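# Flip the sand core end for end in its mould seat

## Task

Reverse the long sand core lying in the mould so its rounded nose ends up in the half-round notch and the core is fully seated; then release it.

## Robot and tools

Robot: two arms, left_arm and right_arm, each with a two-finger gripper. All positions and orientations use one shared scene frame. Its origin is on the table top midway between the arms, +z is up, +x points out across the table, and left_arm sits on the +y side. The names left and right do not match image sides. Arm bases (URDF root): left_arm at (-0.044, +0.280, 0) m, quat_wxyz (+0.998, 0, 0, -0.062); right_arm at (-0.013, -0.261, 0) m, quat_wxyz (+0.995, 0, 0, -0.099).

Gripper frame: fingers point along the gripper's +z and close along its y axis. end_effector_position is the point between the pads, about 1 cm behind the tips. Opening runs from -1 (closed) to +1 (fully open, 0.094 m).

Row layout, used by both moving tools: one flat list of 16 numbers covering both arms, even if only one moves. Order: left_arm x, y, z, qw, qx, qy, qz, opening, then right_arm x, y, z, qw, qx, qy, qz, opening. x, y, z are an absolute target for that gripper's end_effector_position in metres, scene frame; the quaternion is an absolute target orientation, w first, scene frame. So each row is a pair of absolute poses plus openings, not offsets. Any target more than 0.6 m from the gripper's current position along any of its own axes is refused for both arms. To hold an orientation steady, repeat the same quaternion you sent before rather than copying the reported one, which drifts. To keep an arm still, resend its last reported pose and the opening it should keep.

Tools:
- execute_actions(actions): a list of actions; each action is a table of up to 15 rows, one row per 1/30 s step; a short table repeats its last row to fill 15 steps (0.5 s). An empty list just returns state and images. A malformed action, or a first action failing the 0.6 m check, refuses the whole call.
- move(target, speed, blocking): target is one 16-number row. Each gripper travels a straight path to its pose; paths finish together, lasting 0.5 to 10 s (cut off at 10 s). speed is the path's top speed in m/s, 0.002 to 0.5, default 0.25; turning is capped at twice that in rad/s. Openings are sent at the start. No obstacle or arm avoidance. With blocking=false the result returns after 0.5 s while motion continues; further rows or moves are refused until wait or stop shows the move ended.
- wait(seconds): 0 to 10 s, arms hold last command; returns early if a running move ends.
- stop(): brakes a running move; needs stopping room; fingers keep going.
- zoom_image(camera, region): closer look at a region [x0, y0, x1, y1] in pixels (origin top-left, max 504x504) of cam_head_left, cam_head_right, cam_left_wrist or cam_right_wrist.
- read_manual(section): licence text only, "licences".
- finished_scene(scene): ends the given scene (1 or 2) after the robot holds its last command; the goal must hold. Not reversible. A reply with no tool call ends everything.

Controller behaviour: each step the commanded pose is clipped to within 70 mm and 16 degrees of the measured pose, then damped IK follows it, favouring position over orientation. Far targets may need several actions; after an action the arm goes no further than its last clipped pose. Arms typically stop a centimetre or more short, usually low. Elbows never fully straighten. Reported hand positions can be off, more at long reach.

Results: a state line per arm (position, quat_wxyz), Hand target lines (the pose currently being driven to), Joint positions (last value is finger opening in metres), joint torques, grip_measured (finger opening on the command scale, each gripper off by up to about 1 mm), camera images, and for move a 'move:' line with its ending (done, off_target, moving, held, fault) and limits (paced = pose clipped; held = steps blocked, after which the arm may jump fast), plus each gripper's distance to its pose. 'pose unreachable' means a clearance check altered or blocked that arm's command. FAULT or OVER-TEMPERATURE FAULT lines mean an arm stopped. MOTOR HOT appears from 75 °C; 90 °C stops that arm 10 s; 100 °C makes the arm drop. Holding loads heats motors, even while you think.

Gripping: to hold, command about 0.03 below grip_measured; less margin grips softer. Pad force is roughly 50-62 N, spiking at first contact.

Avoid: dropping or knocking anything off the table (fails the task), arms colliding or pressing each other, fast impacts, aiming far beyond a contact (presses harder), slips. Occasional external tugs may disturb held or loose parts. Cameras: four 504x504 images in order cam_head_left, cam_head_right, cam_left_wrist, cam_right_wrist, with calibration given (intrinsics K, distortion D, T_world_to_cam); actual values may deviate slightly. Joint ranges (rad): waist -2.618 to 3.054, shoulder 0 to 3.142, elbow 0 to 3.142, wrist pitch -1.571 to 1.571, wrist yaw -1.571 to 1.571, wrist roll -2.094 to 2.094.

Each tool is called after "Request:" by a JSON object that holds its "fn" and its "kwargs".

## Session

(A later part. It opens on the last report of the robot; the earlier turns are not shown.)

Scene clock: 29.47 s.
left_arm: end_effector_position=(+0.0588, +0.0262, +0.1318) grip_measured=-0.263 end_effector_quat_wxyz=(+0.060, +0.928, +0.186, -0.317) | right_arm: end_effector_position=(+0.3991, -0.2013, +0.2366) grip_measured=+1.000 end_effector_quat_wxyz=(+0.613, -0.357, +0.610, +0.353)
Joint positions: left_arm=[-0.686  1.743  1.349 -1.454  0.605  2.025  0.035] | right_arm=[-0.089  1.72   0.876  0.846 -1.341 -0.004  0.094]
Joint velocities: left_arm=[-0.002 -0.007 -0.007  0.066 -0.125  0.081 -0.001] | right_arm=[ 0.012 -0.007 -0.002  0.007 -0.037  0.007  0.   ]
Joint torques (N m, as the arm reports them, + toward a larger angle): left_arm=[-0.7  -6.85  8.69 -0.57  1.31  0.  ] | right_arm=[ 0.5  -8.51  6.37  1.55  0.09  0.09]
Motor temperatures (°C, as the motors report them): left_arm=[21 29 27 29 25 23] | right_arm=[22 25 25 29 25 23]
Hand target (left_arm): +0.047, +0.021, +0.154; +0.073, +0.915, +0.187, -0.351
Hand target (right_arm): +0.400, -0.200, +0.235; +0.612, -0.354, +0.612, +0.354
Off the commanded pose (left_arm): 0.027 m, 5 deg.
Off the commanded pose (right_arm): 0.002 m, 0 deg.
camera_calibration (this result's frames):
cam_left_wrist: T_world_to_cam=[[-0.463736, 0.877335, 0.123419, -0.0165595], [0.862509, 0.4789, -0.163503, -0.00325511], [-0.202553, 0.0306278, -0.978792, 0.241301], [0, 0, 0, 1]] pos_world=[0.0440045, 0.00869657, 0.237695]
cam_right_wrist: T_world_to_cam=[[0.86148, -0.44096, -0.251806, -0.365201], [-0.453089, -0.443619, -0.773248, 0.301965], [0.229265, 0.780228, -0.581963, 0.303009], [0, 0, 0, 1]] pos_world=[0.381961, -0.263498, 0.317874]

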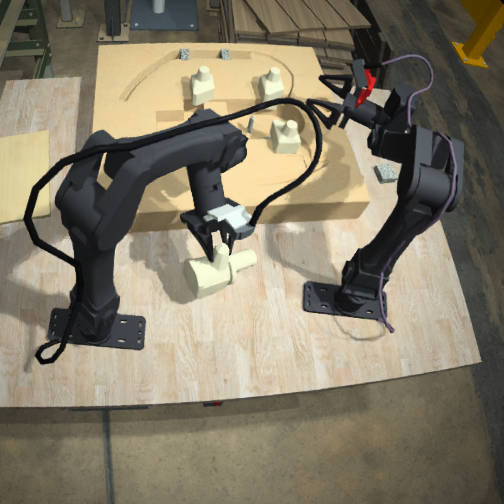

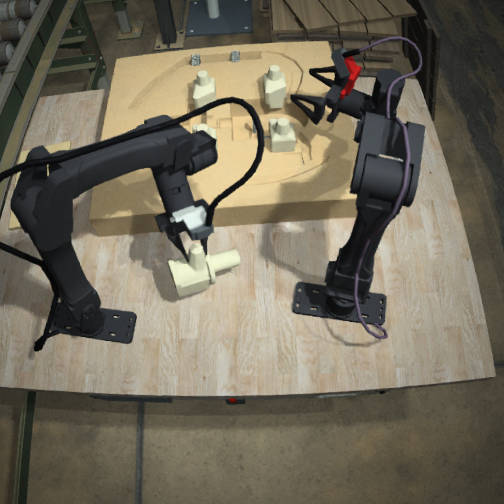

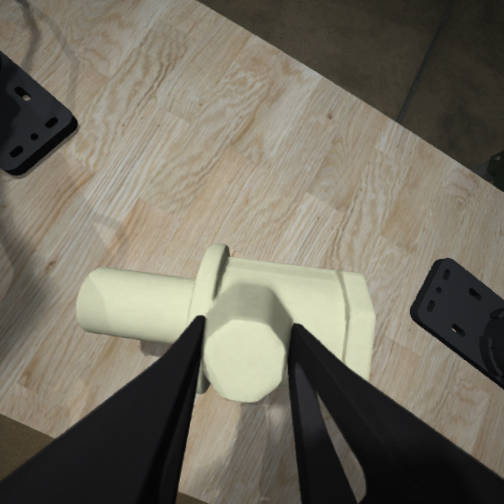

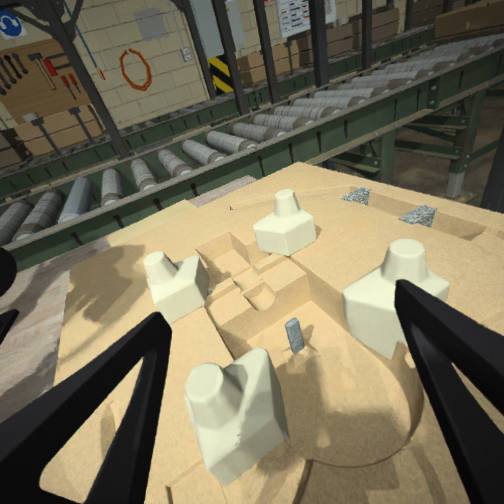

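Request:
{"fn": "execute_actions", "kwargs": {"actions": [[[0.046,0.02,0.135,0.0718,0.9142,0.186,-0.3528,-0.45,0.40,-0.20,0.235,0.612,-0.354,0.612,0.354,1]],[[0.047,0.02,0.123,0.0718,0.9142,0.186,-0.3528,-0.45,0.40,-0.20,0.235,0.612,-0.354,0.612,0.354,1]],[[0.052,0.023,0.11,0.068,0.922,0.187,-0.333,-0.45,0.40,-0.20,0.235,0.612,-0.354,0.612,0.354,1]],[[0.058,0.026,0.098,0.063,0.930,0.189,-0.309,-0.45,0.40,-0.20,0.235,0.612,-0.354,0.612,0.354,1]]]}}

Scene clock: 31.77 s.
left_arm: end_effector_position=(+0.0611, +0.0223, +0.0996) grip_measured=-0.263 end_effector_quat_wxyz=(+0.065, +0.929, +0.186, -0.314) | right_arm: end_effector_position=(+0.3991, -0.2013, +0.2366) grip_measured=+1.000 end_effector_quat_wxyz=(+0.613, -0.357, +0.610, +0.353)
Joint positions: left_arm=[-0.689  1.772  1.257 -1.316  0.606  2.015  0.035] | right_arm=[-0.089  1.72   0.876  0.846 -1.341 -0.004  0.094]
Joint velocities: left_arm=[-0.007  0.002 -0.012  0.066 -0.007  0.007  0.   ] | right_arm=[ 0.007 -0.002 -0.007  0.022 -0.081  0.007  0.   ]
Joint torques (N m, as the arm reports them, + toward a larger angle): left_arm=[-0.49 -7.29  3.01  0.1   0.24 -0.17] | right_arm=[ 0.37 -8.46  6.58  1.55  0.1   0.08]
Motor temperatures (°C, as the motors report them): left_arm=[21 29 26 28 25 23] | right_arm=[22 25 25 29 25 23]
Hand target (left_arm): +0.058, +0.026, +0.098; +0.063, +0.930, +0.189, -0.309
Hand target (right_arm): +0.400, -0.200, +0.235; +0.612, -0.354, +0.612, +0.354
Off the commanded pose (left_arm): 0.005 m, 1 deg.
Off the commanded pose (right_arm): 0.002 m, 0 deg.
camera_calibration (this result's frames):
cam_left_wrist: T_world_to_cam=[[-0.468657, 0.876194, 0.11245, -0.00667474], [0.861802, 0.481453, -0.159686, -0.0089985], [-0.194055, 0.0220716, -0.980742, 0.210229], [0, 0, 0, 1]] pos_world=[0.0454227, 0.00554064, 0.205494]
cam_right_wrist: T_world_to_cam=[[0.86148, -0.44096, -0.251806, -0.365201], [-0.453089, -0.443619, -0.773248, 0.301965], [0.229265, 0.780228, -0.581963, 0.303009], [0, 0, 0, 1]] pos_world=[0.381961, -0.263498, 0.317874]

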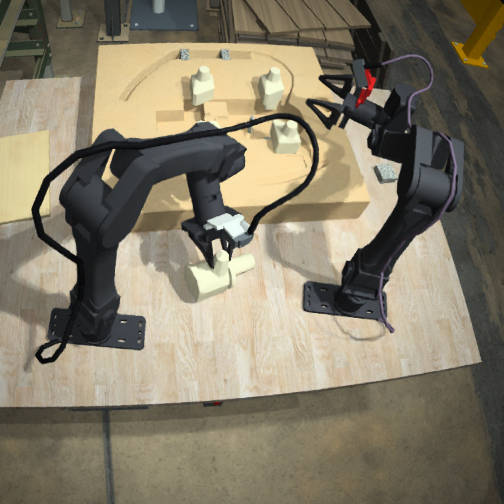

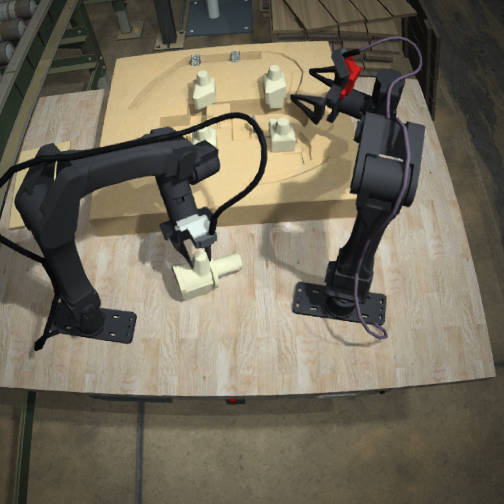

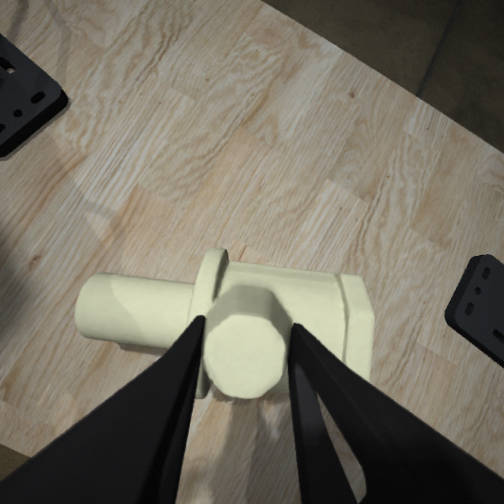

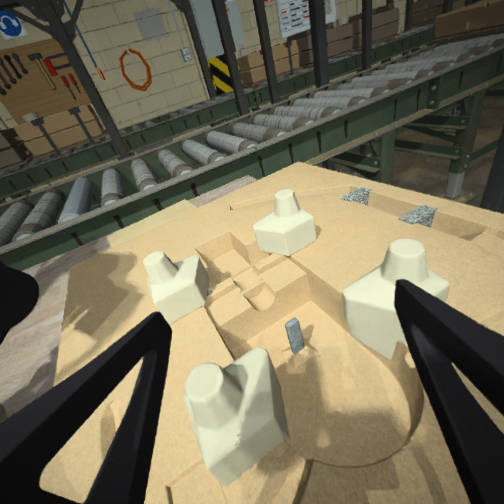

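Request:
{"fn": "execute_actions", "kwargs": {"actions": [[[0.061,0.0225,0.099,0.063,0.930,0.189,-0.309,0.15,0.40,-0.20,0.235,0.612,-0.354,0.612,0.354,1]],[[0.075,0.028,0.125,0.063,0.930,0.189,-0.309,0.15,0.40,-0.20,0.235,0.612,-0.354,0.612,0.354,1]],[[0.08,0.03,0.145,0.063,0.930,0.189,-0.309,0.15,0.40,-0.20,0.235,0.612,-0.354,0.612,0.354,1]]]}}

Request:
{"fn": "move", "kwargs": {"target": [0.05,0.04,0.155,0.2627,0.5238,0.7914,-0.1738,0.15,0.40,-0.20,0.235,0.612,-0.354,0.612,0.354,1], "speed": 0.5}}

Request:
{"fn": "move", "kwargs": {"target": [0.028,0.008,0.14,0.3087,-0.1892,0.9299,0.0628,0.15,0.40,-0.20,0.235,0.612,-0.354,0.612,0.354,1], "speed": 0.5}}

Scene clock: 34.40 s.
left_arm: end_effector_position=(+0.0769, +0.0317, +0.1371) grip_measured=+0.148 end_effector_quat_wxyz=(+0.056, +0.930, +0.190, -0.309) | right_arm: end_effector_position=(+0.3991, -0.2013, +0.2366) grip_measured=+1.000 end_effector_quat_wxyz=(+0.613, -0.357, +0.610, +0.353)
Joint positions: left_arm=[-0.639  1.777  1.418 -1.512  0.574  2.065  0.054] | right_arm=[-0.089  1.72   0.876  0.846 -1.341 -0.004  0.094]
Joint velocities: left_arm=[ 0.007 -0.002 -0.012 -0.066 -0.007  0.022  0.   ] | right_arm=[-0.007 -0.012 -0.017 -0.051  0.007  0.066  0.   ]
Joint torques (N m, as the arm reports them, + toward a larger angle): left_arm=[ 0.61 -6.58  7.64 -0.17  0.41  0.  ] | right_arm=[ 0.48 -8.51  6.54  1.54  0.09  0.04]
Motor temperatures (°C, as the motors report them): left_arm=[21 29 26 28 25 23] | right_arm=[22 25 25 30 25 23]
Hand target (left_arm): +0.080, +0.031, +0.145; +0.063, +0.930, +0.189, -0.309
Hand target (right_arm): +0.400, -0.200, +0.235; +0.612, -0.354, +0.612, +0.354
Off the commanded pose (left_arm): 0.009 m, 1 deg.
Off the commanded pose (right_arm): 0.002 m, 0 deg.
camera_calibration (this result's frames):
cam_left_wrist: T_world_to_cam=[[-0.47031, 0.8729, 0.129824, -0.0138706], [0.86201, 0.485909, -0.14433, -0.0234468], [-0.189068, 0.0440296, -0.980976, 0.248882], [0, 0, 0, 1]] pos_world=[0.0607436, 0.0125424, 0.242564]
cam_right_wrist: T_world_to_cam=[[0.86148, -0.44096, -0.251806, -0.365201], [-0.453089, -0.443619, -0.773248, 0.301965], [0.229265, 0.780228, -0.581963, 0.303009], [0, 0, 0, 1]] pos_world=[0.381961, -0.263498, 0.317874]

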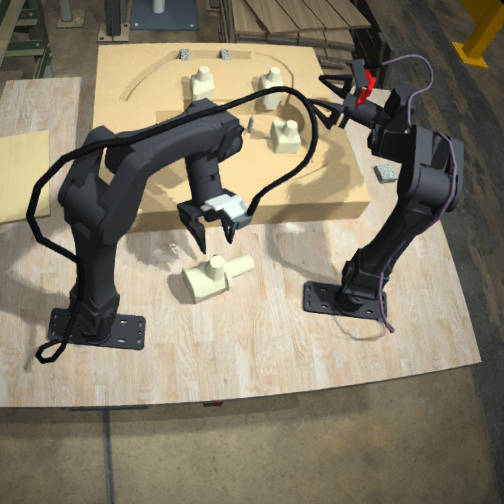

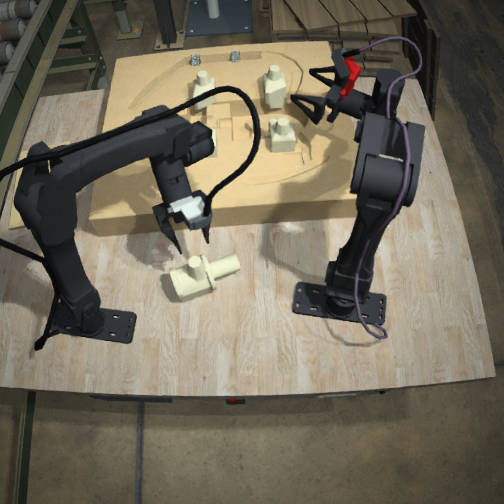

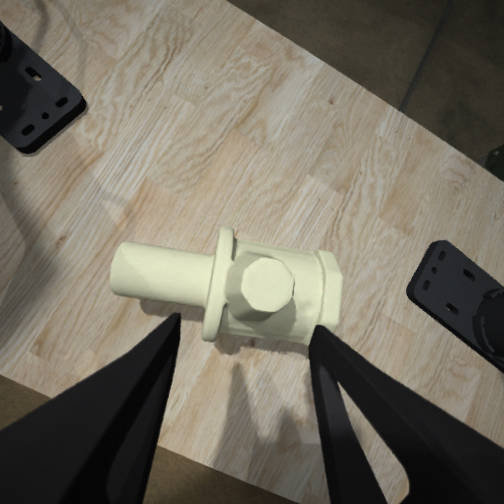

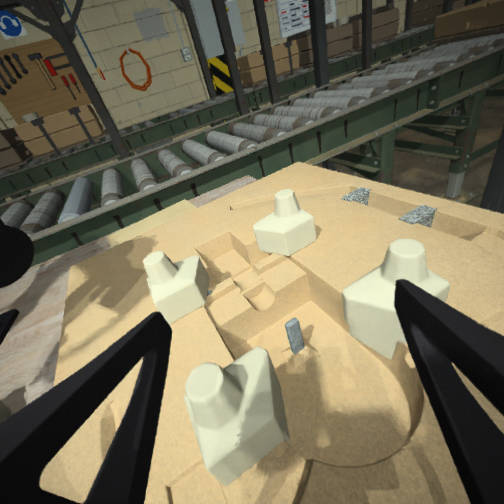

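Scene clock: 36.87 s.
left_arm: end_effector_position=(+0.0478, +0.0413, +0.1549) grip_measured=+0.148 end_effector_quat_wxyz=(+0.249, +0.531, +0.792, -0.170) | right_arm: end_effector_position=(+0.3991, -0.2013, +0.2366) grip_measured=+1.000 end_effector_quat_wxyz=(+0.613, -0.357, +0.610, +0.353)
Joint positions: left_arm=[-1.094  0.931  0.802 -0.829 -0.017 -0.031  0.054] | right_arm=[-0.089  1.72   0.876  0.846 -1.341 -0.004  0.094]
Joint velocities: left_arm=[ 0.002  0.002 -0.012 -0.051 -0.051 -0.066  0.   ] | right_arm=[ 0.007 -0.007  0.007  0.007  0.066  0.037  0.   ]
Joint torques (N m, as the arm reports them, + toward a larger angle): left_arm=[-0.81 -2.08  6.2   1.34 -0.16 -0.08] | right_arm=[ 0.48 -8.47  6.32  1.57  0.1   0.05]
Motor temperatures (°C, as the motors report them): left_arm=[21 28 26 28 25 23] | right_arm=[22 25 25 30 25 23]
Hand target (left_arm): +0.047, +0.041, +0.157; +0.257, +0.529, +0.790, -0.173
Hand target (right_arm): +0.400, -0.200, +0.235; +0.612, -0.354, +0.612, +0.354
Off the commanded pose (left_arm): 0.003 m, 2 deg.
Off the commanded pose (right_arm): 0.002 m, 0 deg.
move: done
camera_calibration (this result's frames):
cam_left_wrist: T_world_to_cam=[[-0.877585, -0.464896, 0.11712, 0.0384512], [-0.477137, 0.870761, -0.118809, 0.0437262], [-0.0467494, -0.160148, -0.985985, 0.262784], [0, 0, 0, 1]] pos_world=[0.0668926, 0.0218849, 0.259792]
cam_right_wrist: T_world_to_cam=[[0.86148, -0.44096, -0.251806, -0.365201], [-0.453089, -0.443619, -0.773248, 0.301965], [0.229265, 0.780228, -0.581963, 0.303009], [0, 0, 0, 1]] pos_world=[0.381961, -0.263498, 0.317874]

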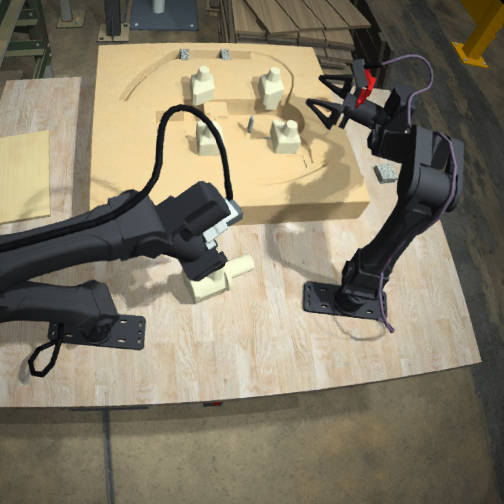

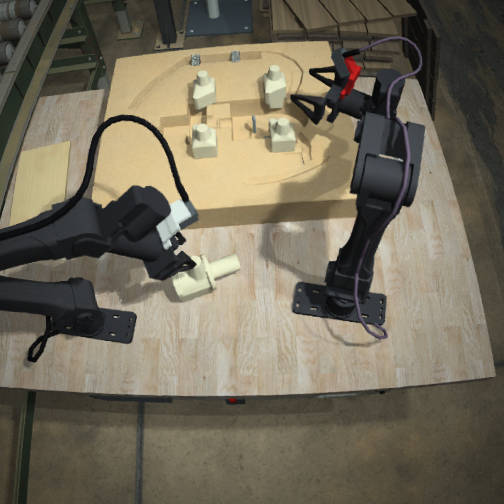

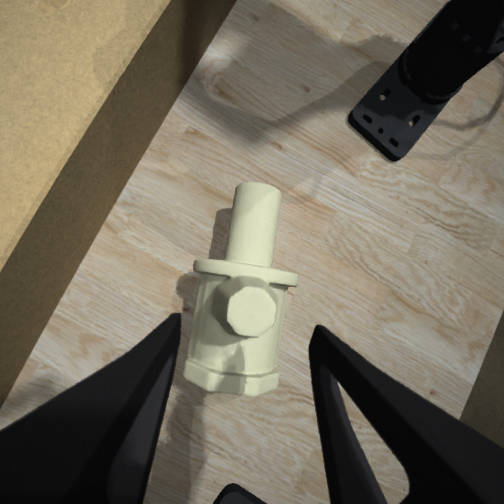

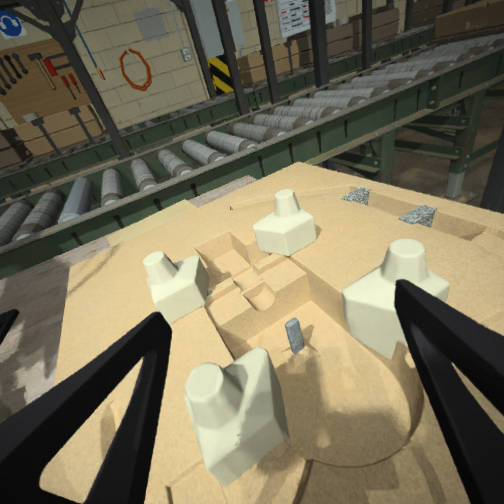

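Scene clock: 39.20 s.
left_arm: end_effector_position=(+0.0249, +0.0107, +0.1318) grip_measured=+0.148 end_effector_quat_wxyz=(+0.283, -0.167, +0.942, +0.067) | right_arm: end_effector_position=(+0.3991, -0.2013, +0.2366) grip_measured=+1.000 end_effector_quat_wxyz=(+0.613, -0.357, +0.610, +0.353)
Joint positions: left_arm=[-1.521  1.798  1.444 -1.515 -0.516 -2.074  0.054] | right_arm=[-0.089  1.72   0.876  0.846 -1.341 -0.004  0.094]
Joint velocities: left_arm=[-0.007 -0.022 -0.007 -0.051 -0.007 -0.037  0.   ] | right_arm=[-0.007 -0.002 -0.012  0.007  0.037  0.051  0.   ]
Joint torques (N m, as the arm reports them, + toward a larger angle): left_arm=[ 0.8  -5.66  8.03 -0.2  -0.41 -0.07] | right_arm=[ 0.51 -8.4   6.41  1.56  0.08  0.06]
Motor temperatures (°C, as the motors report them): left_arm=[21 28 26 28 25 23] | right_arm=[22 25 25 30 25 23]
Hand target (left_arm): +0.028, +0.008, +0.136; +0.285, -0.173, +0.940, +0.068
Hand target (right_arm): +0.400, -0.200, +0.235; +0.612, -0.354, +0.612, +0.354
Off the commanded pose (left_arm): 0.009 m, 4 deg.
Off the commanded pose (right_arm): 0.002 m, 0 deg.
joint sent to its limit (left arm) — the command would take joint 6 (wrist roll) past its lower limit, so that joint was sent only as far as its limit.
move: off_target (left_arm)
camera_calibration (this result's frames):
cam_left_wrist: T_world_to_cam=[[0.44348, -0.89269, 0.0801861, -0.0165939], [-0.887574, -0.449851, -0.0992287, 0.0784523], [0.124652, -0.0271652, -0.991829, 0.229118], [0, 0, 0, 1]] pos_world=[0.0484311, 0.0267027, 0.236362]
cam_right_wrist: T_world_to_cam=[[0.86148, -0.44096, -0.251806, -0.365201], [-0.453089, -0.443619, -0.773248, 0.301965], [0.229265, 0.780228, -0.581963, 0.303009], [0, 0, 0, 1]] pos_world=[0.381961, -0.263498, 0.317874]

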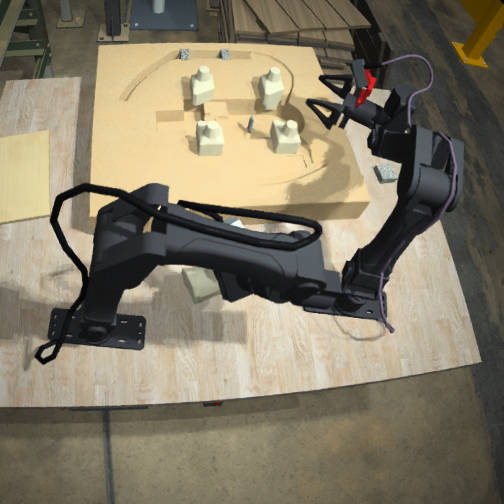

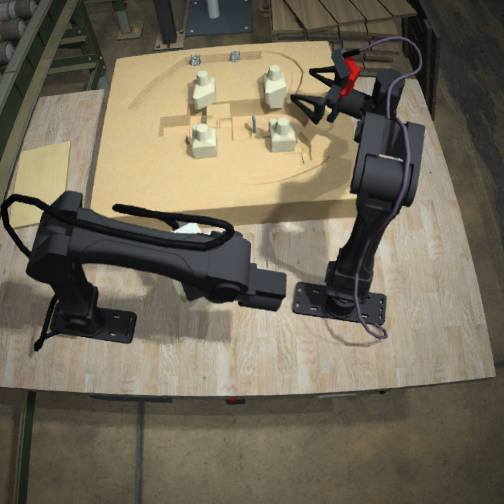

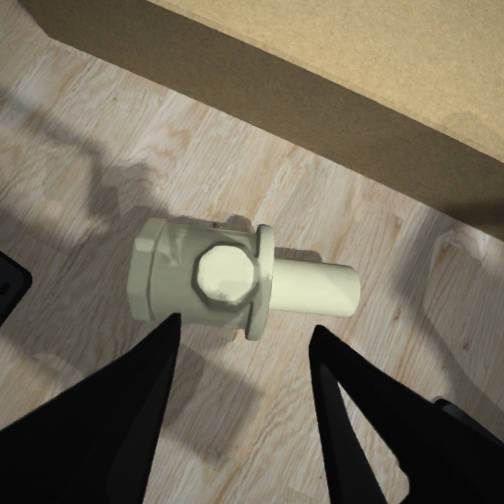

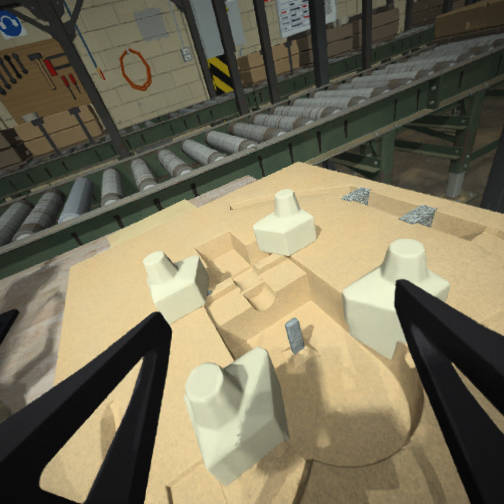

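Request:
{"fn": "execute_actions", "kwargs": {"actions": [[[0.032,0.025,0.13,0.3102,-0.1647,0.9346,0.0547,0.15,0.40,-0.20,0.235,0.612,-0.354,0.612,0.354,1]],[[0.040,0.027,0.112,0.3102,-0.1647,0.9346,0.0547,0.15,0.40,-0.20,0.235,0.612,-0.354,0.612,0.354,1]],[[0.045,0.028,0.098,0.3102,-0.1647,0.9346,0.0547,0.15,0.40,-0.20,0.235,0.612,-0.354,0.612,0.354,1]]]}}

Scene clock: 43.03 s.
left_arm: end_effector_position=(+0.0405, +0.0256, +0.0956) grip_measured=+0.148 end_effector_quat_wxyz=(+0.303, -0.165, +0.937, +0.059) | right_arm: end_effector_position=(+0.3991, -0.2013, +0.2366) grip_measured=+1.000 end_effector_quat_wxyz=(+0.613, -0.357, +0.610, +0.353)
Joint positions: left_arm=[-1.495  1.761  1.237 -1.331 -0.568 -2.051  0.054] | right_arm=[-0.089  1.72   0.876  0.846 -1.341 -0.004  0.094]
Joint velocities: left_arm=[ 0.012  0.007 -0.012  0.051 -0.081  0.037 -0.   ] | right_arm=[-0.002 -0.007  0.012  0.007 -0.037 -0.066  0.   ]
Joint torques (N m, as the arm reports them, + toward a larger angle): left_arm=[ 0.59 -7.02  3.9   0.   -0.57  0.03] | right_arm=[ 0.42 -8.24  6.55  1.56  0.06  0.06]
Motor temperatures (°C, as the motors report them): left_arm=[21 28 26 27 25 23] | right_arm=[22 25 25 30 25 23]
Hand target (left_arm): +0.045, +0.028, +0.098; +0.311, -0.165, +0.935, +0.055
Hand target (right_arm): +0.400, -0.200, +0.235; +0.612, -0.354, +0.612, +0.354
Off the commanded pose (left_arm): 0.006 m, 1 deg.
Off the commanded pose (right_arm): 0.002 m, 0 deg.
camera_calibration (this result's frames):
cam_left_wrist: T_world_to_cam=[[0.432285, -0.895677, 0.104369, -0.00908824], [-0.886043, -0.443407, -0.135345, 0.0986398], [0.167503, -0.0339682, -0.985286, 0.189472], [0, 0, 0, 1]] pos_world=[0.0595906, 0.0420335, 0.200984]
cam_right_wrist: T_world_to_cam=[[0.86148, -0.44096, -0.251806, -0.365201], [-0.453089, -0.443619, -0.773248, 0.301965], [0.229265, 0.780228, -0.581963, 0.303009], [0, 0, 0, 1]] pos_world=[0.381961, -0.263498, 0.317874]

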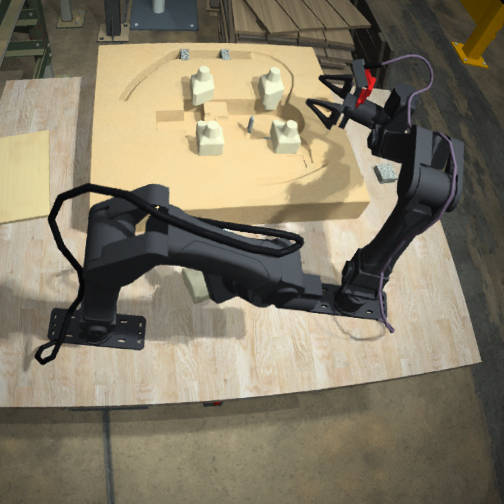

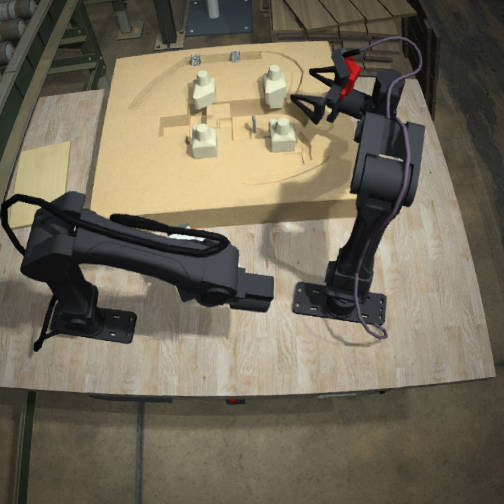

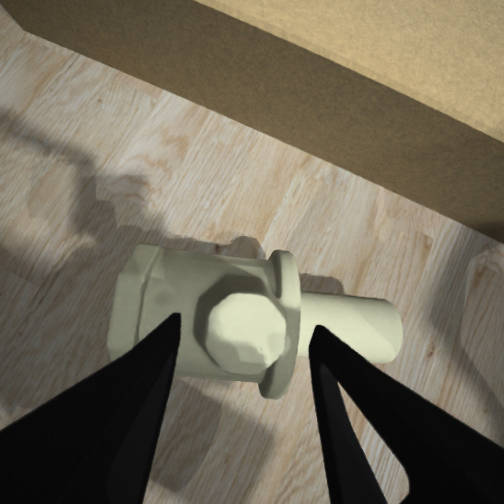

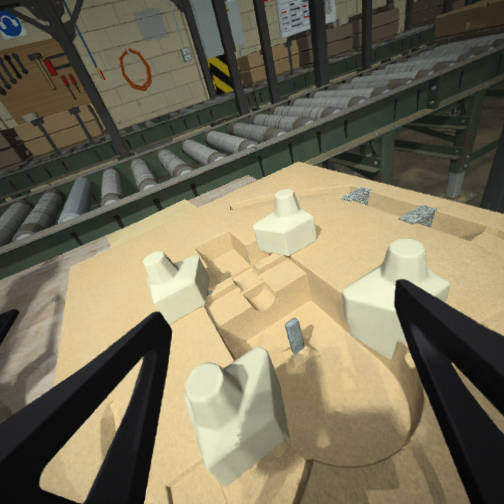

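Request:
{"fn": "execute_actions", "kwargs": {"actions": [[[0.0525,0.0308,0.098,0.3102,-0.1647,0.9346,0.0547,0.05,0.40,-0.20,0.235,0.612,-0.354,0.612,0.354,1]],[[0.0525,0.0308,0.098,0.3102,-0.1647,0.9346,0.0547,-0.1,0.40,-0.20,0.235,0.612,-0.354,0.612,0.354,1]]]}}

Scene clock: 44.20 s.
left_arm: end_effector_position=(+0.0484, +0.0272, +0.0921) grip_measured=-0.085 end_effector_quat_wxyz=(+0.304, -0.164, +0.936, +0.063) | right_arm: end_effector_position=(+0.3991, -0.2013, +0.2366) grip_measured=+1.000 end_effector_quat_wxyz=(+0.613, -0.357, +0.610, +0.353)
Joint positions: left_arm=[-1.468  1.761  1.222 -1.308 -0.576 -2.021  0.043] | right_arm=[-0.089  1.72   0.876  0.846 -1.341 -0.004  0.094]
Joint velocities: left_arm=[ 0.002 -0.007  0.002 -0.037 -0.037  0.022 -0.   ] | right_arm=[-0.002 -0.002 -0.002 -0.051 -0.037 -0.037  0.   ]
Joint torques (N m, as the arm reports them, + toward a larger angle): left_arm=[ 0.55 -7.98  3.81  0.   -0.6   0.04] | right_arm=[ 0.47 -8.49  6.42  1.56  0.09  0.06]
Motor temperatures (°C, as the motors report them): left_arm=[21 28 26 27 25 23] | right_arm=[22 25 25 30 25 23]
Hand target (left_arm): +0.052, +0.031, +0.098; +0.311, -0.165, +0.935, +0.055
Hand target (right_arm): +0.400, -0.200, +0.235; +0.612, -0.354, +0.612, +0.354
Off the commanded pose (left_arm): 0.008 m, 1 deg.
Off the commanded pose (right_arm): 0.002 m, 0 deg.
camera_calibration (this result's frames):
cam_left_wrist: T_world_to_cam=[[0.432101, -0.896547, 0.0974329, -0.0100458], [-0.885867, -0.442205, -0.140341, 0.106303], [0.168907, -0.0256712, -0.985298, 0.184493], [0, 0, 0, 1]] pos_world=[0.0673492, 0.0427375, 0.197678]
cam_right_wrist: T_world_to_cam=[[0.86148, -0.44096, -0.251806, -0.365201], [-0.453089, -0.443619, -0.773248, 0.301965], [0.229265, 0.780228, -0.581963, 0.303009], [0, 0, 0, 1]] pos_world=[0.381961, -0.263498, 0.317874]

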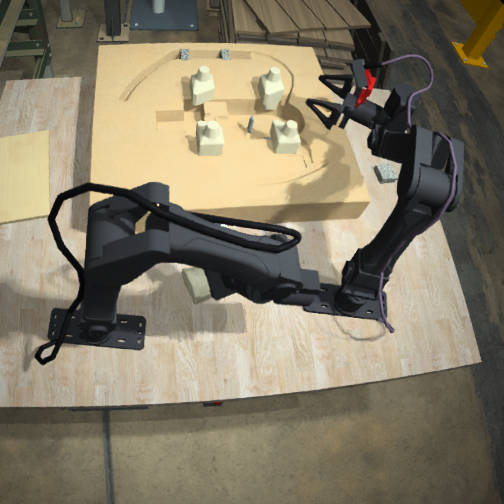

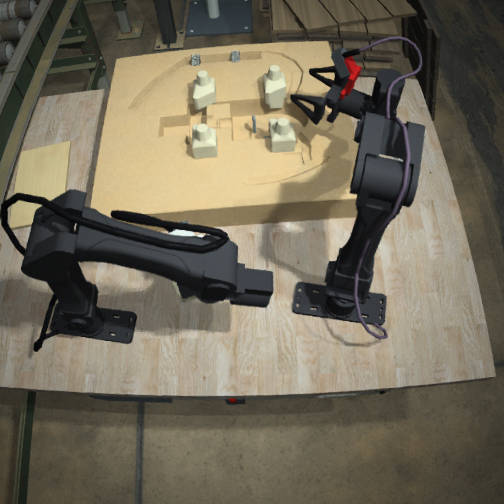

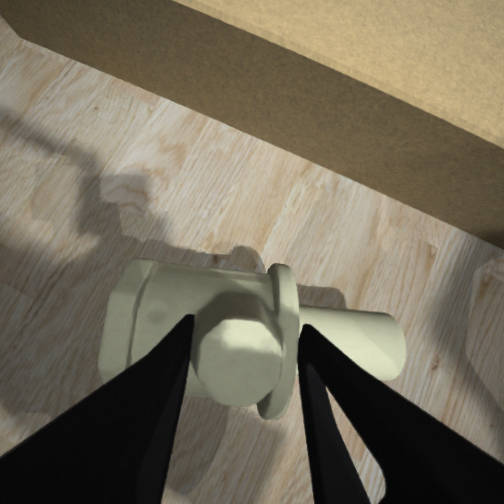

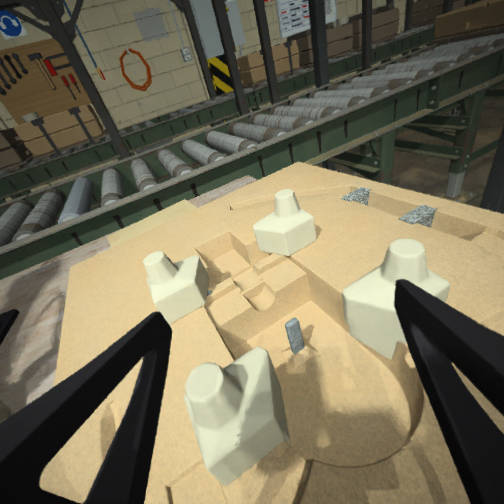

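Request:
{"fn": "execute_actions", "kwargs": {"actions": [[[0.051,0.033,0.106,0.3102,-0.1647,0.9346,0.0547,0.0,0.40,-0.20,0.235,0.612,-0.354,0.612,0.354,1]],[[0.051,0.033,0.106,0.3102,-0.1647,0.9346,0.0547,0.0,0.40,-0.20,0.235,0.612,-0.354,0.612,0.354,1]]]}}

Scene clock: 45.40 s.
left_arm: end_effector_position=(+0.0484, +0.0293, +0.0975) grip_measured=-0.002 end_effector_quat_wxyz=(+0.304, -0.165, +0.936, +0.059) | right_arm: end_effector_position=(+0.3991, -0.2013, +0.2366) grip_measured=+1.000 end_effector_quat_wxyz=(+0.613, -0.357, +0.610, +0.353)
Joint positions: left_arm=[-1.468  1.741  1.222 -1.32  -0.576 -2.021  0.047] | right_arm=[-0.089  1.72   0.876  0.846 -1.341 -0.004  0.094]
Joint velocities: left_arm=[-0.022 -0.007 -0.002 -0.022 -0.081 -0.007 -0.001] | right_arm=[ 0.007 -0.002 -0.007 -0.007  0.007  0.037  0.   ]
Joint torques (N m, as the arm reports them, + toward a larger angle): left_arm=[ 0.12 -7.56  4.97 -0.15 -0.56 -0.01] | right_arm=[ 0.41 -8.54  6.52  1.61  0.1   0.09]
Motor temperatures (°C, as the motors report them): left_arm=[21 28 26 27 25 23] | right_arm=[22 25 25 30 25 23]
Hand target (left_arm): +0.051, +0.033, +0.106; +0.310, -0.165, +0.935, +0.055
Hand target (right_arm): +0.400, -0.200, +0.235; +0.612, -0.354, +0.612, +0.354
Off the commanded pose (left_arm): 0.010 m, 1 deg.
Off the commanded pose (right_arm): 0.002 m, 0 deg.
camera_calibration (this result's frames):
cam_left_wrist: T_world_to_cam=[[0.432117, -0.895738, 0.104538, -0.00942368], [-0.88589, -0.443314, -0.136647, 0.107697], [0.168743, -0.0335619, -0.985088, 0.19005], [0, 0, 0, 1]] pos_world=[0.0674104, 0.045681, 0.202918]
cam_right_wrist: T_world_to_cam=[[0.86148, -0.44096, -0.251806, -0.365201], [-0.453089, -0.443619, -0.773248, 0.301965], [0.229265, 0.780228, -0.581963, 0.303009], [0, 0, 0, 1]] pos_world=[0.381961, -0.263498, 0.317874]

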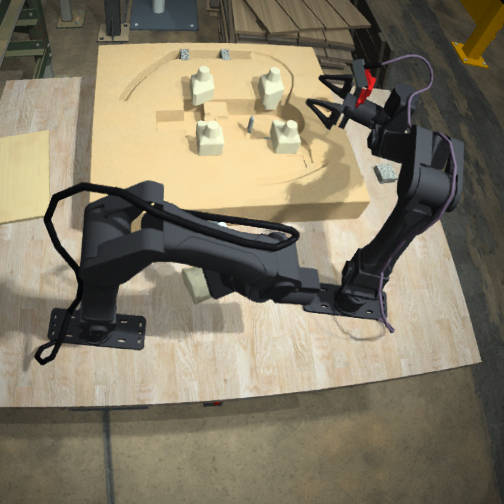

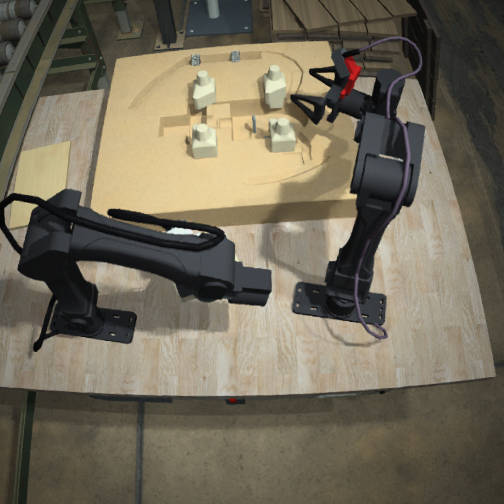

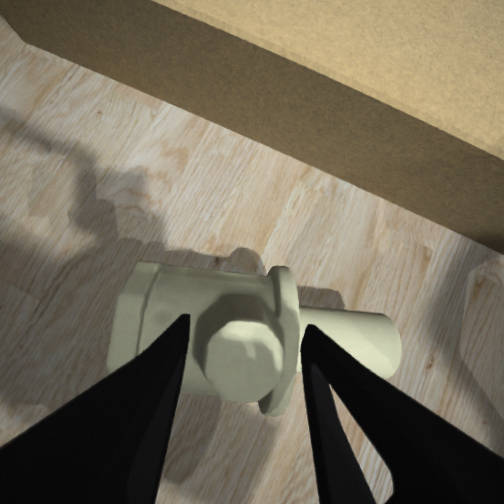

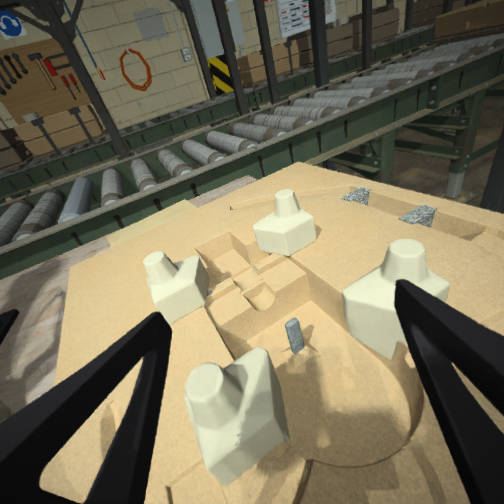

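Request:
{"fn": "execute_actions", "kwargs": {"actions": [[[0.051,0.033,0.106,0.3102,-0.1647,0.9346,0.0547,-0.45,0.40,-0.20,0.235,0.612,-0.354,0.612,0.354,1]]]}}

Scene clock: 46.10 s.
left_arm: end_effector_position=(+0.0479, +0.0305, +0.0974) grip_measured=-0.296 end_effector_quat_wxyz=(+0.303, -0.165, +0.937, +0.062) | right_arm: end_effector_position=(+0.3991, -0.2013, +0.2366) grip_measured=+1.000 end_effector_quat_wxyz=(+0.613, -0.357, +0.610, +0.353)
Joint positions: left_arm=[-1.468  1.741  1.222 -1.325 -0.573 -2.022  0.033] | right_arm=[-0.089  1.72   0.876  0.846 -1.341 -0.004  0.094]
Joint velocities: left_arm=[-0.007 -0.007 -0.022 -0.022 -0.051  0.022 -0.001] | right_arm=[ 0.007 -0.002 -0.017 -0.022 -0.007 -0.022  0.   ]
Joint torques (N m, as the arm reports them, + toward a larger angle): left_arm=[ 0.11 -7.54  4.99 -0.12 -0.62 -0.04] | right_arm=[ 0.49 -8.39  6.42  1.58  0.1   0.04]
Motor temperatures (°C, as the motors report them): left_arm=[21 28 26 27 25 23] | right_arm=[22 25 25 30 25 23]
Hand target (left_arm): +0.051, +0.033, +0.106; +0.310, -0.165, +0.935, +0.055
Hand target (right_arm): +0.400, -0.200, +0.235; +0.612, -0.354, +0.612, +0.354
Off the commanded pose (left_arm): 0.009 m, 1 deg.
Off the commanded pose (right_arm): 0.002 m, 0 deg.
camera_calibration (this result's frames):
cam_left_wrist: T_world_to_cam=[[0.433803, -0.895542, 0.0990937, -0.00773474], [-0.885623, -0.444047, -0.135998, 0.107716], [0.165794, -0.0287632, -0.985741, 0.190203], [0, 0, 0, 1]] pos_world=[0.0672163, 0.0463749, 0.202907]
cam_right_wrist: T_world_to_cam=[[0.86148, -0.44096, -0.251806, -0.365201], [-0.453089, -0.443619, -0.773248, 0.301965], [0.229265, 0.780228, -0.581963, 0.303009], [0, 0, 0, 1]] pos_world=[0.381961, -0.263498, 0.317874]

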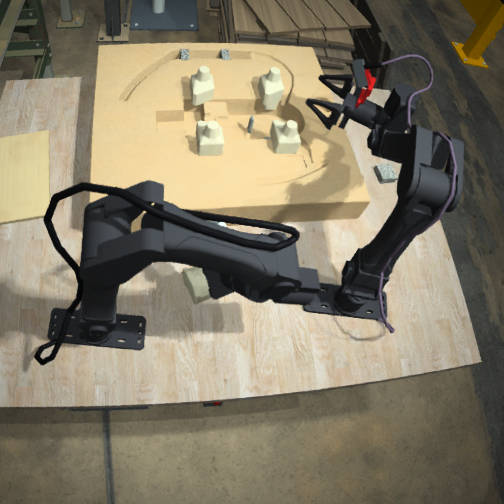

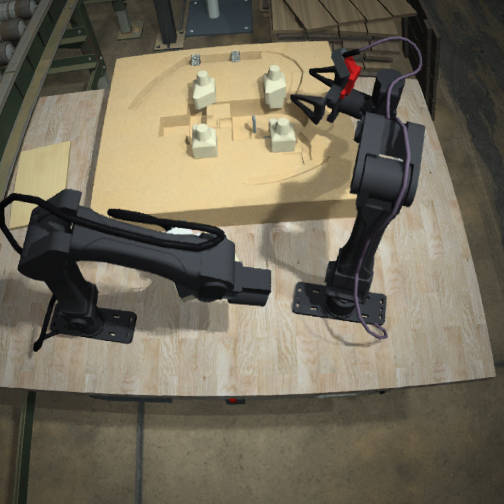

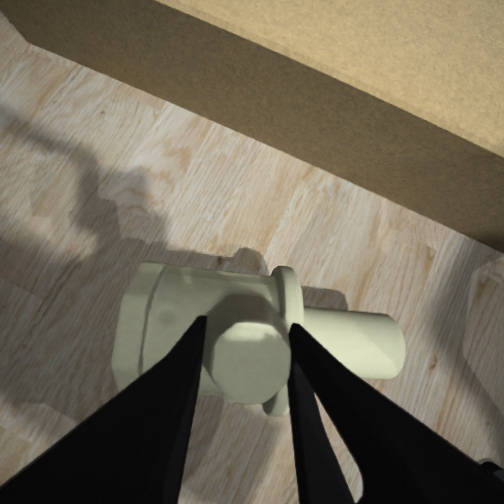

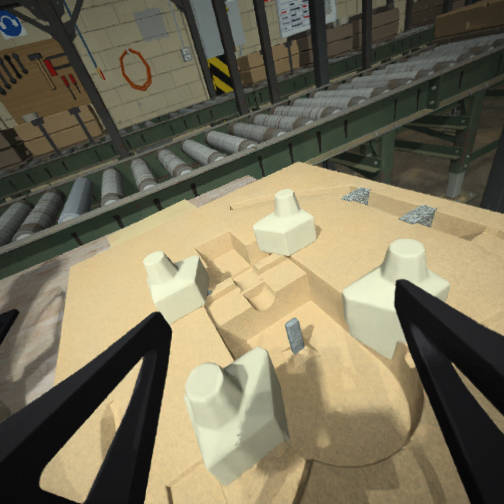

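Request:
{"fn": "execute_actions", "kwargs": {"actions": [[[0.056,0.034,0.135,0.33,-0.1635,0.9285,0.058,-0.45,0.40,-0.20,0.235,0.612,-0.354,0.612,0.354,1]],[[0.06,0.036,0.16,0.3447,-0.1626,0.9225,0.0608,-0.45,0.40,-0.20,0.235,0.612,-0.354,0.612,0.354,1]],[[0.065,0.04,0.19,0.37,0,0.929,0,-0.45,0.40,-0.20,0.235,0.612,-0.354,0.612,0.354,1]],[[0.08,0.06,0.24,0.3791,0.1602,0.9089,-0.0668,-0.45,0.40,-0.20,0.235,0.612,-0.354,0.612,0.354,1]],[[0.10,0.09,0.28,0.3791,0.1602,0.9089,-0.0668,-0.45,0.40,-0.20,0.235,0.612,-0.354,0.612,0.354,1]],[[0.11,0.10,0.285,0.3791,0.1602,0.9089,-0.0668,-0.45,0.40,-0.20,0.235,0.612,-0.354,0.612,0.354,1]]]}}

Scene clock: 50.07 s.
left_arm: end_effector_position=(+0.0949, +0.1053, +0.2483) grip_measured=-0.296 end_effector_quat_wxyz=(+0.323, +0.191, +0.927, -0.022) | right_arm: end_effector_position=(+0.3991, -0.2013, +0.2366) grip_measured=+1.000 end_effector_quat_wxyz=(+0.613, -0.357, +0.610, +0.353)
Joint positions: left_arm=[-1.224  1.08   1.264 -1.403 -0.57  -0.837  0.033] | right_arm=[-0.089  1.72   0.876  0.846 -1.341 -0.004  0.094]
Joint velocities: left_arm=[ 0.007 -0.002 -0.007 -0.051  0.051  0.022 -0.002] | right_arm=[-0.012 -0.002 -0.002  0.037  0.022 -0.007  0.   ]
Joint torques (N m, as the arm reports them, + toward a larger angle): left_arm=[ 0.81 -4.23 10.75  1.29 -1.3   0.06] | right_arm=[ 0.48 -8.33  6.49  1.54  0.1   0.04]
Motor temperatures (°C, as the motors report them): left_arm=[21 28 26 27 25 23] | right_arm=[22 25 26 30 25 23]
Hand target (left_arm): +0.108, +0.104, +0.285; +0.380, +0.158, +0.909, -0.065
Hand target (right_arm): +0.400, -0.200, +0.235; +0.612, -0.354, +0.612, +0.354
Off the commanded pose (left_arm): 0.040 m, 9 deg.
Off the commanded pose (right_arm): 0.002 m, 0 deg.
camera_calibration (this result's frames):
cam_left_wrist: T_world_to_cam=[[-0.280307, -0.959286, 0.0346154, 0.114436], [-0.947588, 0.27077, -0.16959, 0.142055], [0.153312, -0.0803385, -0.984907, 0.339682], [0, 0, 0, 1]] pos_world=[0.11461, 0.0986024, 0.354685]
cam_right_wrist: T_world_to_cam=[[0.86148, -0.44096, -0.251806, -0.365201], [-0.453089, -0.443619, -0.773248, 0.301965], [0.229265, 0.780228, -0.581963, 0.303009], [0, 0, 0, 1]] pos_world=[0.381961, -0.263498, 0.317874]

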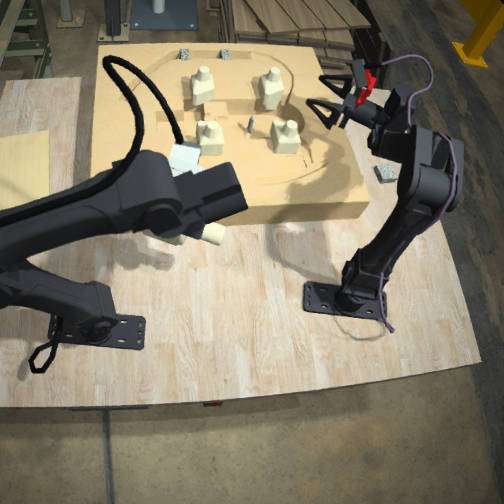

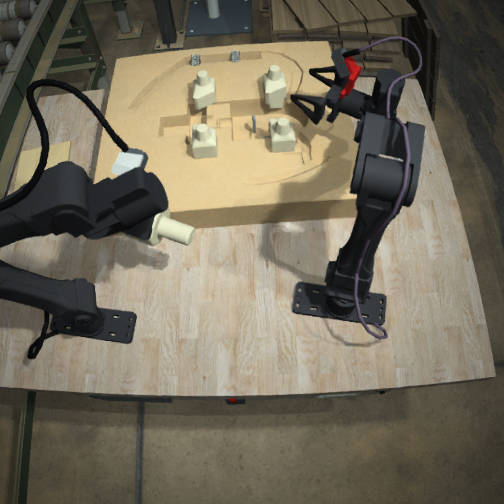

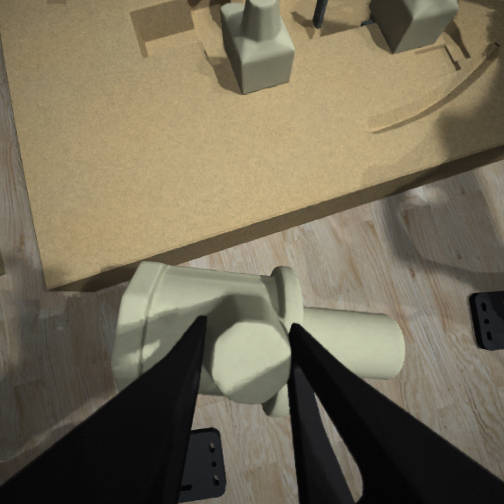

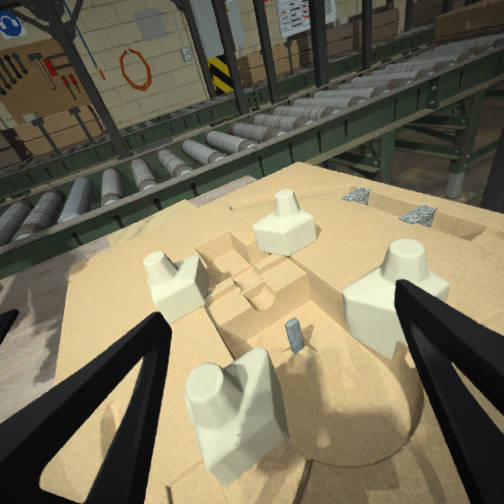

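Request:
{"fn": "execute_actions", "kwargs": {"actions": [[[0.17,0.14,0.285,0.3791,0.1602,0.9089,-0.0668,-0.45,0.40,-0.20,0.235,0.612,-0.354,0.612,0.354,1]],[[0.235,0.175,0.285,0.3885,0.0803,0.9173,-0.034,-0.45,0.40,-0.20,0.235,0.612,-0.354,0.612,0.354,1]],[[0.30,0.195,0.285,0.39,-0.024,0.9205,0.01,-0.45,0.40,-0.20,0.235,0.612,-0.354,0.612,0.354,1]],[[0.36,0.197,0.285,0.39,-0.024,0.9205,0.01,-0.45,0.40,-0.20,0.235,0.612,-0.354,0.612,0.354,1]],[[0.415,0.195,0.285,0.39,-0.024,0.9205,0.01,-0.45,0.40,-0.20,0.235,0.612,-0.354,0.612,0.354,1]],[[0.452,0.19,0.285,0.39,-0.024,0.9205,0.01,-0.45,0.40,-0.20,0.235,0.612,-0.354,0.612,0.354,1]],[[0.455,0.19,0.285,0.39,-0.024,0.9205,0.01,-0.45,0.40,-0.20,0.235,0.612,-0.354,0.612,0.354,1]]]}}

Scene clock: 53.90 s.
left_arm: end_effector_position=(+0.4259, +0.1885, +0.2303) grip_measured=-0.296 end_effector_quat_wxyz=(+0.302, -0.009, +0.953, +0.024) | right_arm: end_effector_position=(+0.3991, -0.2013, +0.2366) grip_measured=+1.000 end_effector_quat_wxyz=(+0.613, -0.357, +0.610, +0.353)
Joint positions: left_arm=[-0.146  1.874  1.89  -1.002 -0.203 -0.227  0.033] | right_arm=[-0.089  1.72   0.876  0.846 -1.341 -0.004  0.094]
Joint velocities: left_arm=[-0.002 -0.002  0.012 -0.022 -0.066 -0.037  0.001] | right_arm=[-0.017 -0.017 -0.002 -0.007 -0.037 -0.022  0.   ]
Joint torques (N m, as the arm reports them, + toward a larger angle): left_arm=[  0.83 -10.1   12.52   1.94  -0.42   0.07] | right_arm=[ 0.41 -8.57  6.39  1.57  0.11  0.05]
Motor temperatures (°C, as the motors report them): left_arm=[21 28 27 28 25 23] | right_arm=[22 25 26 30 25 23]
Hand target (left_arm): +0.446, +0.192, +0.287; +0.390, -0.024, +0.920, +0.012
Hand target (right_arm): +0.400, -0.200, +0.235; +0.612, -0.354, +0.612, +0.354
Off the commanded pose (left_arm): 0.062 m, 11 deg.
Off the commanded pose (right_arm): 0.002 m, 0 deg.
camera_calibration (this result's frames):
cam_left_wrist: T_world_to_cam=[[0.129253, -0.988836, 0.074139, 0.109688], [-0.982517, -0.137812, -0.12517, 0.511776], [0.13399, -0.0566642, -0.989361, 0.282719], [0, 0, 0, 1]] pos_world=[0.45077, 0.195012, 0.335639]
cam_right_wrist: T_world_to_cam=[[0.86148, -0.44096, -0.251806, -0.365201], [-0.453089, -0.443619, -0.773248, 0.301965], [0.229265, 0.780228, -0.581963, 0.303009], [0, 0, 0, 1]] pos_world=[0.381961, -0.263498, 0.317874]

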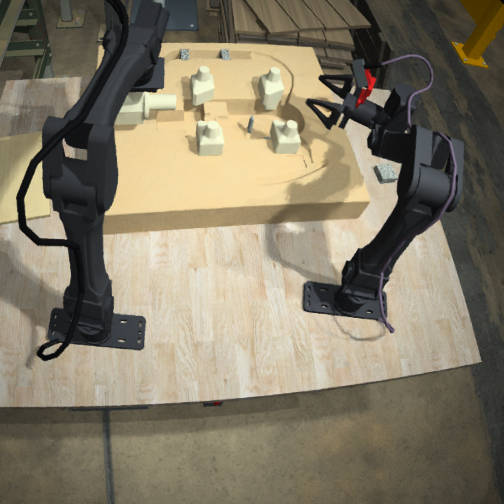

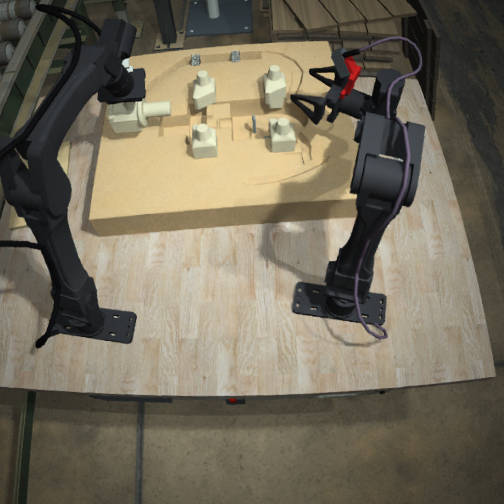

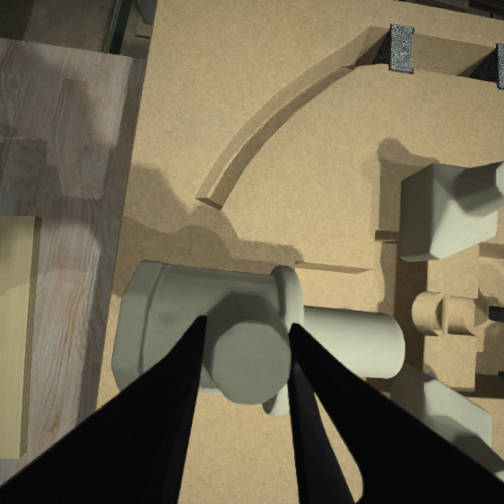

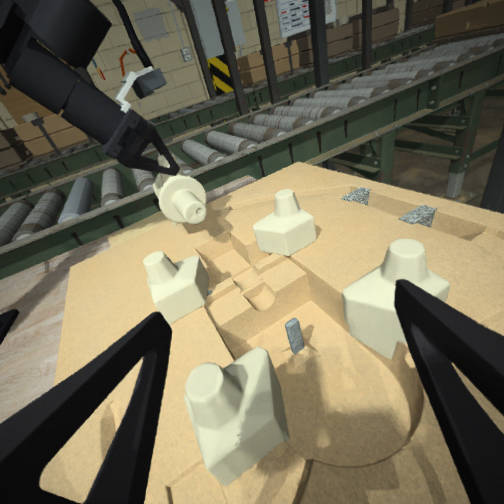

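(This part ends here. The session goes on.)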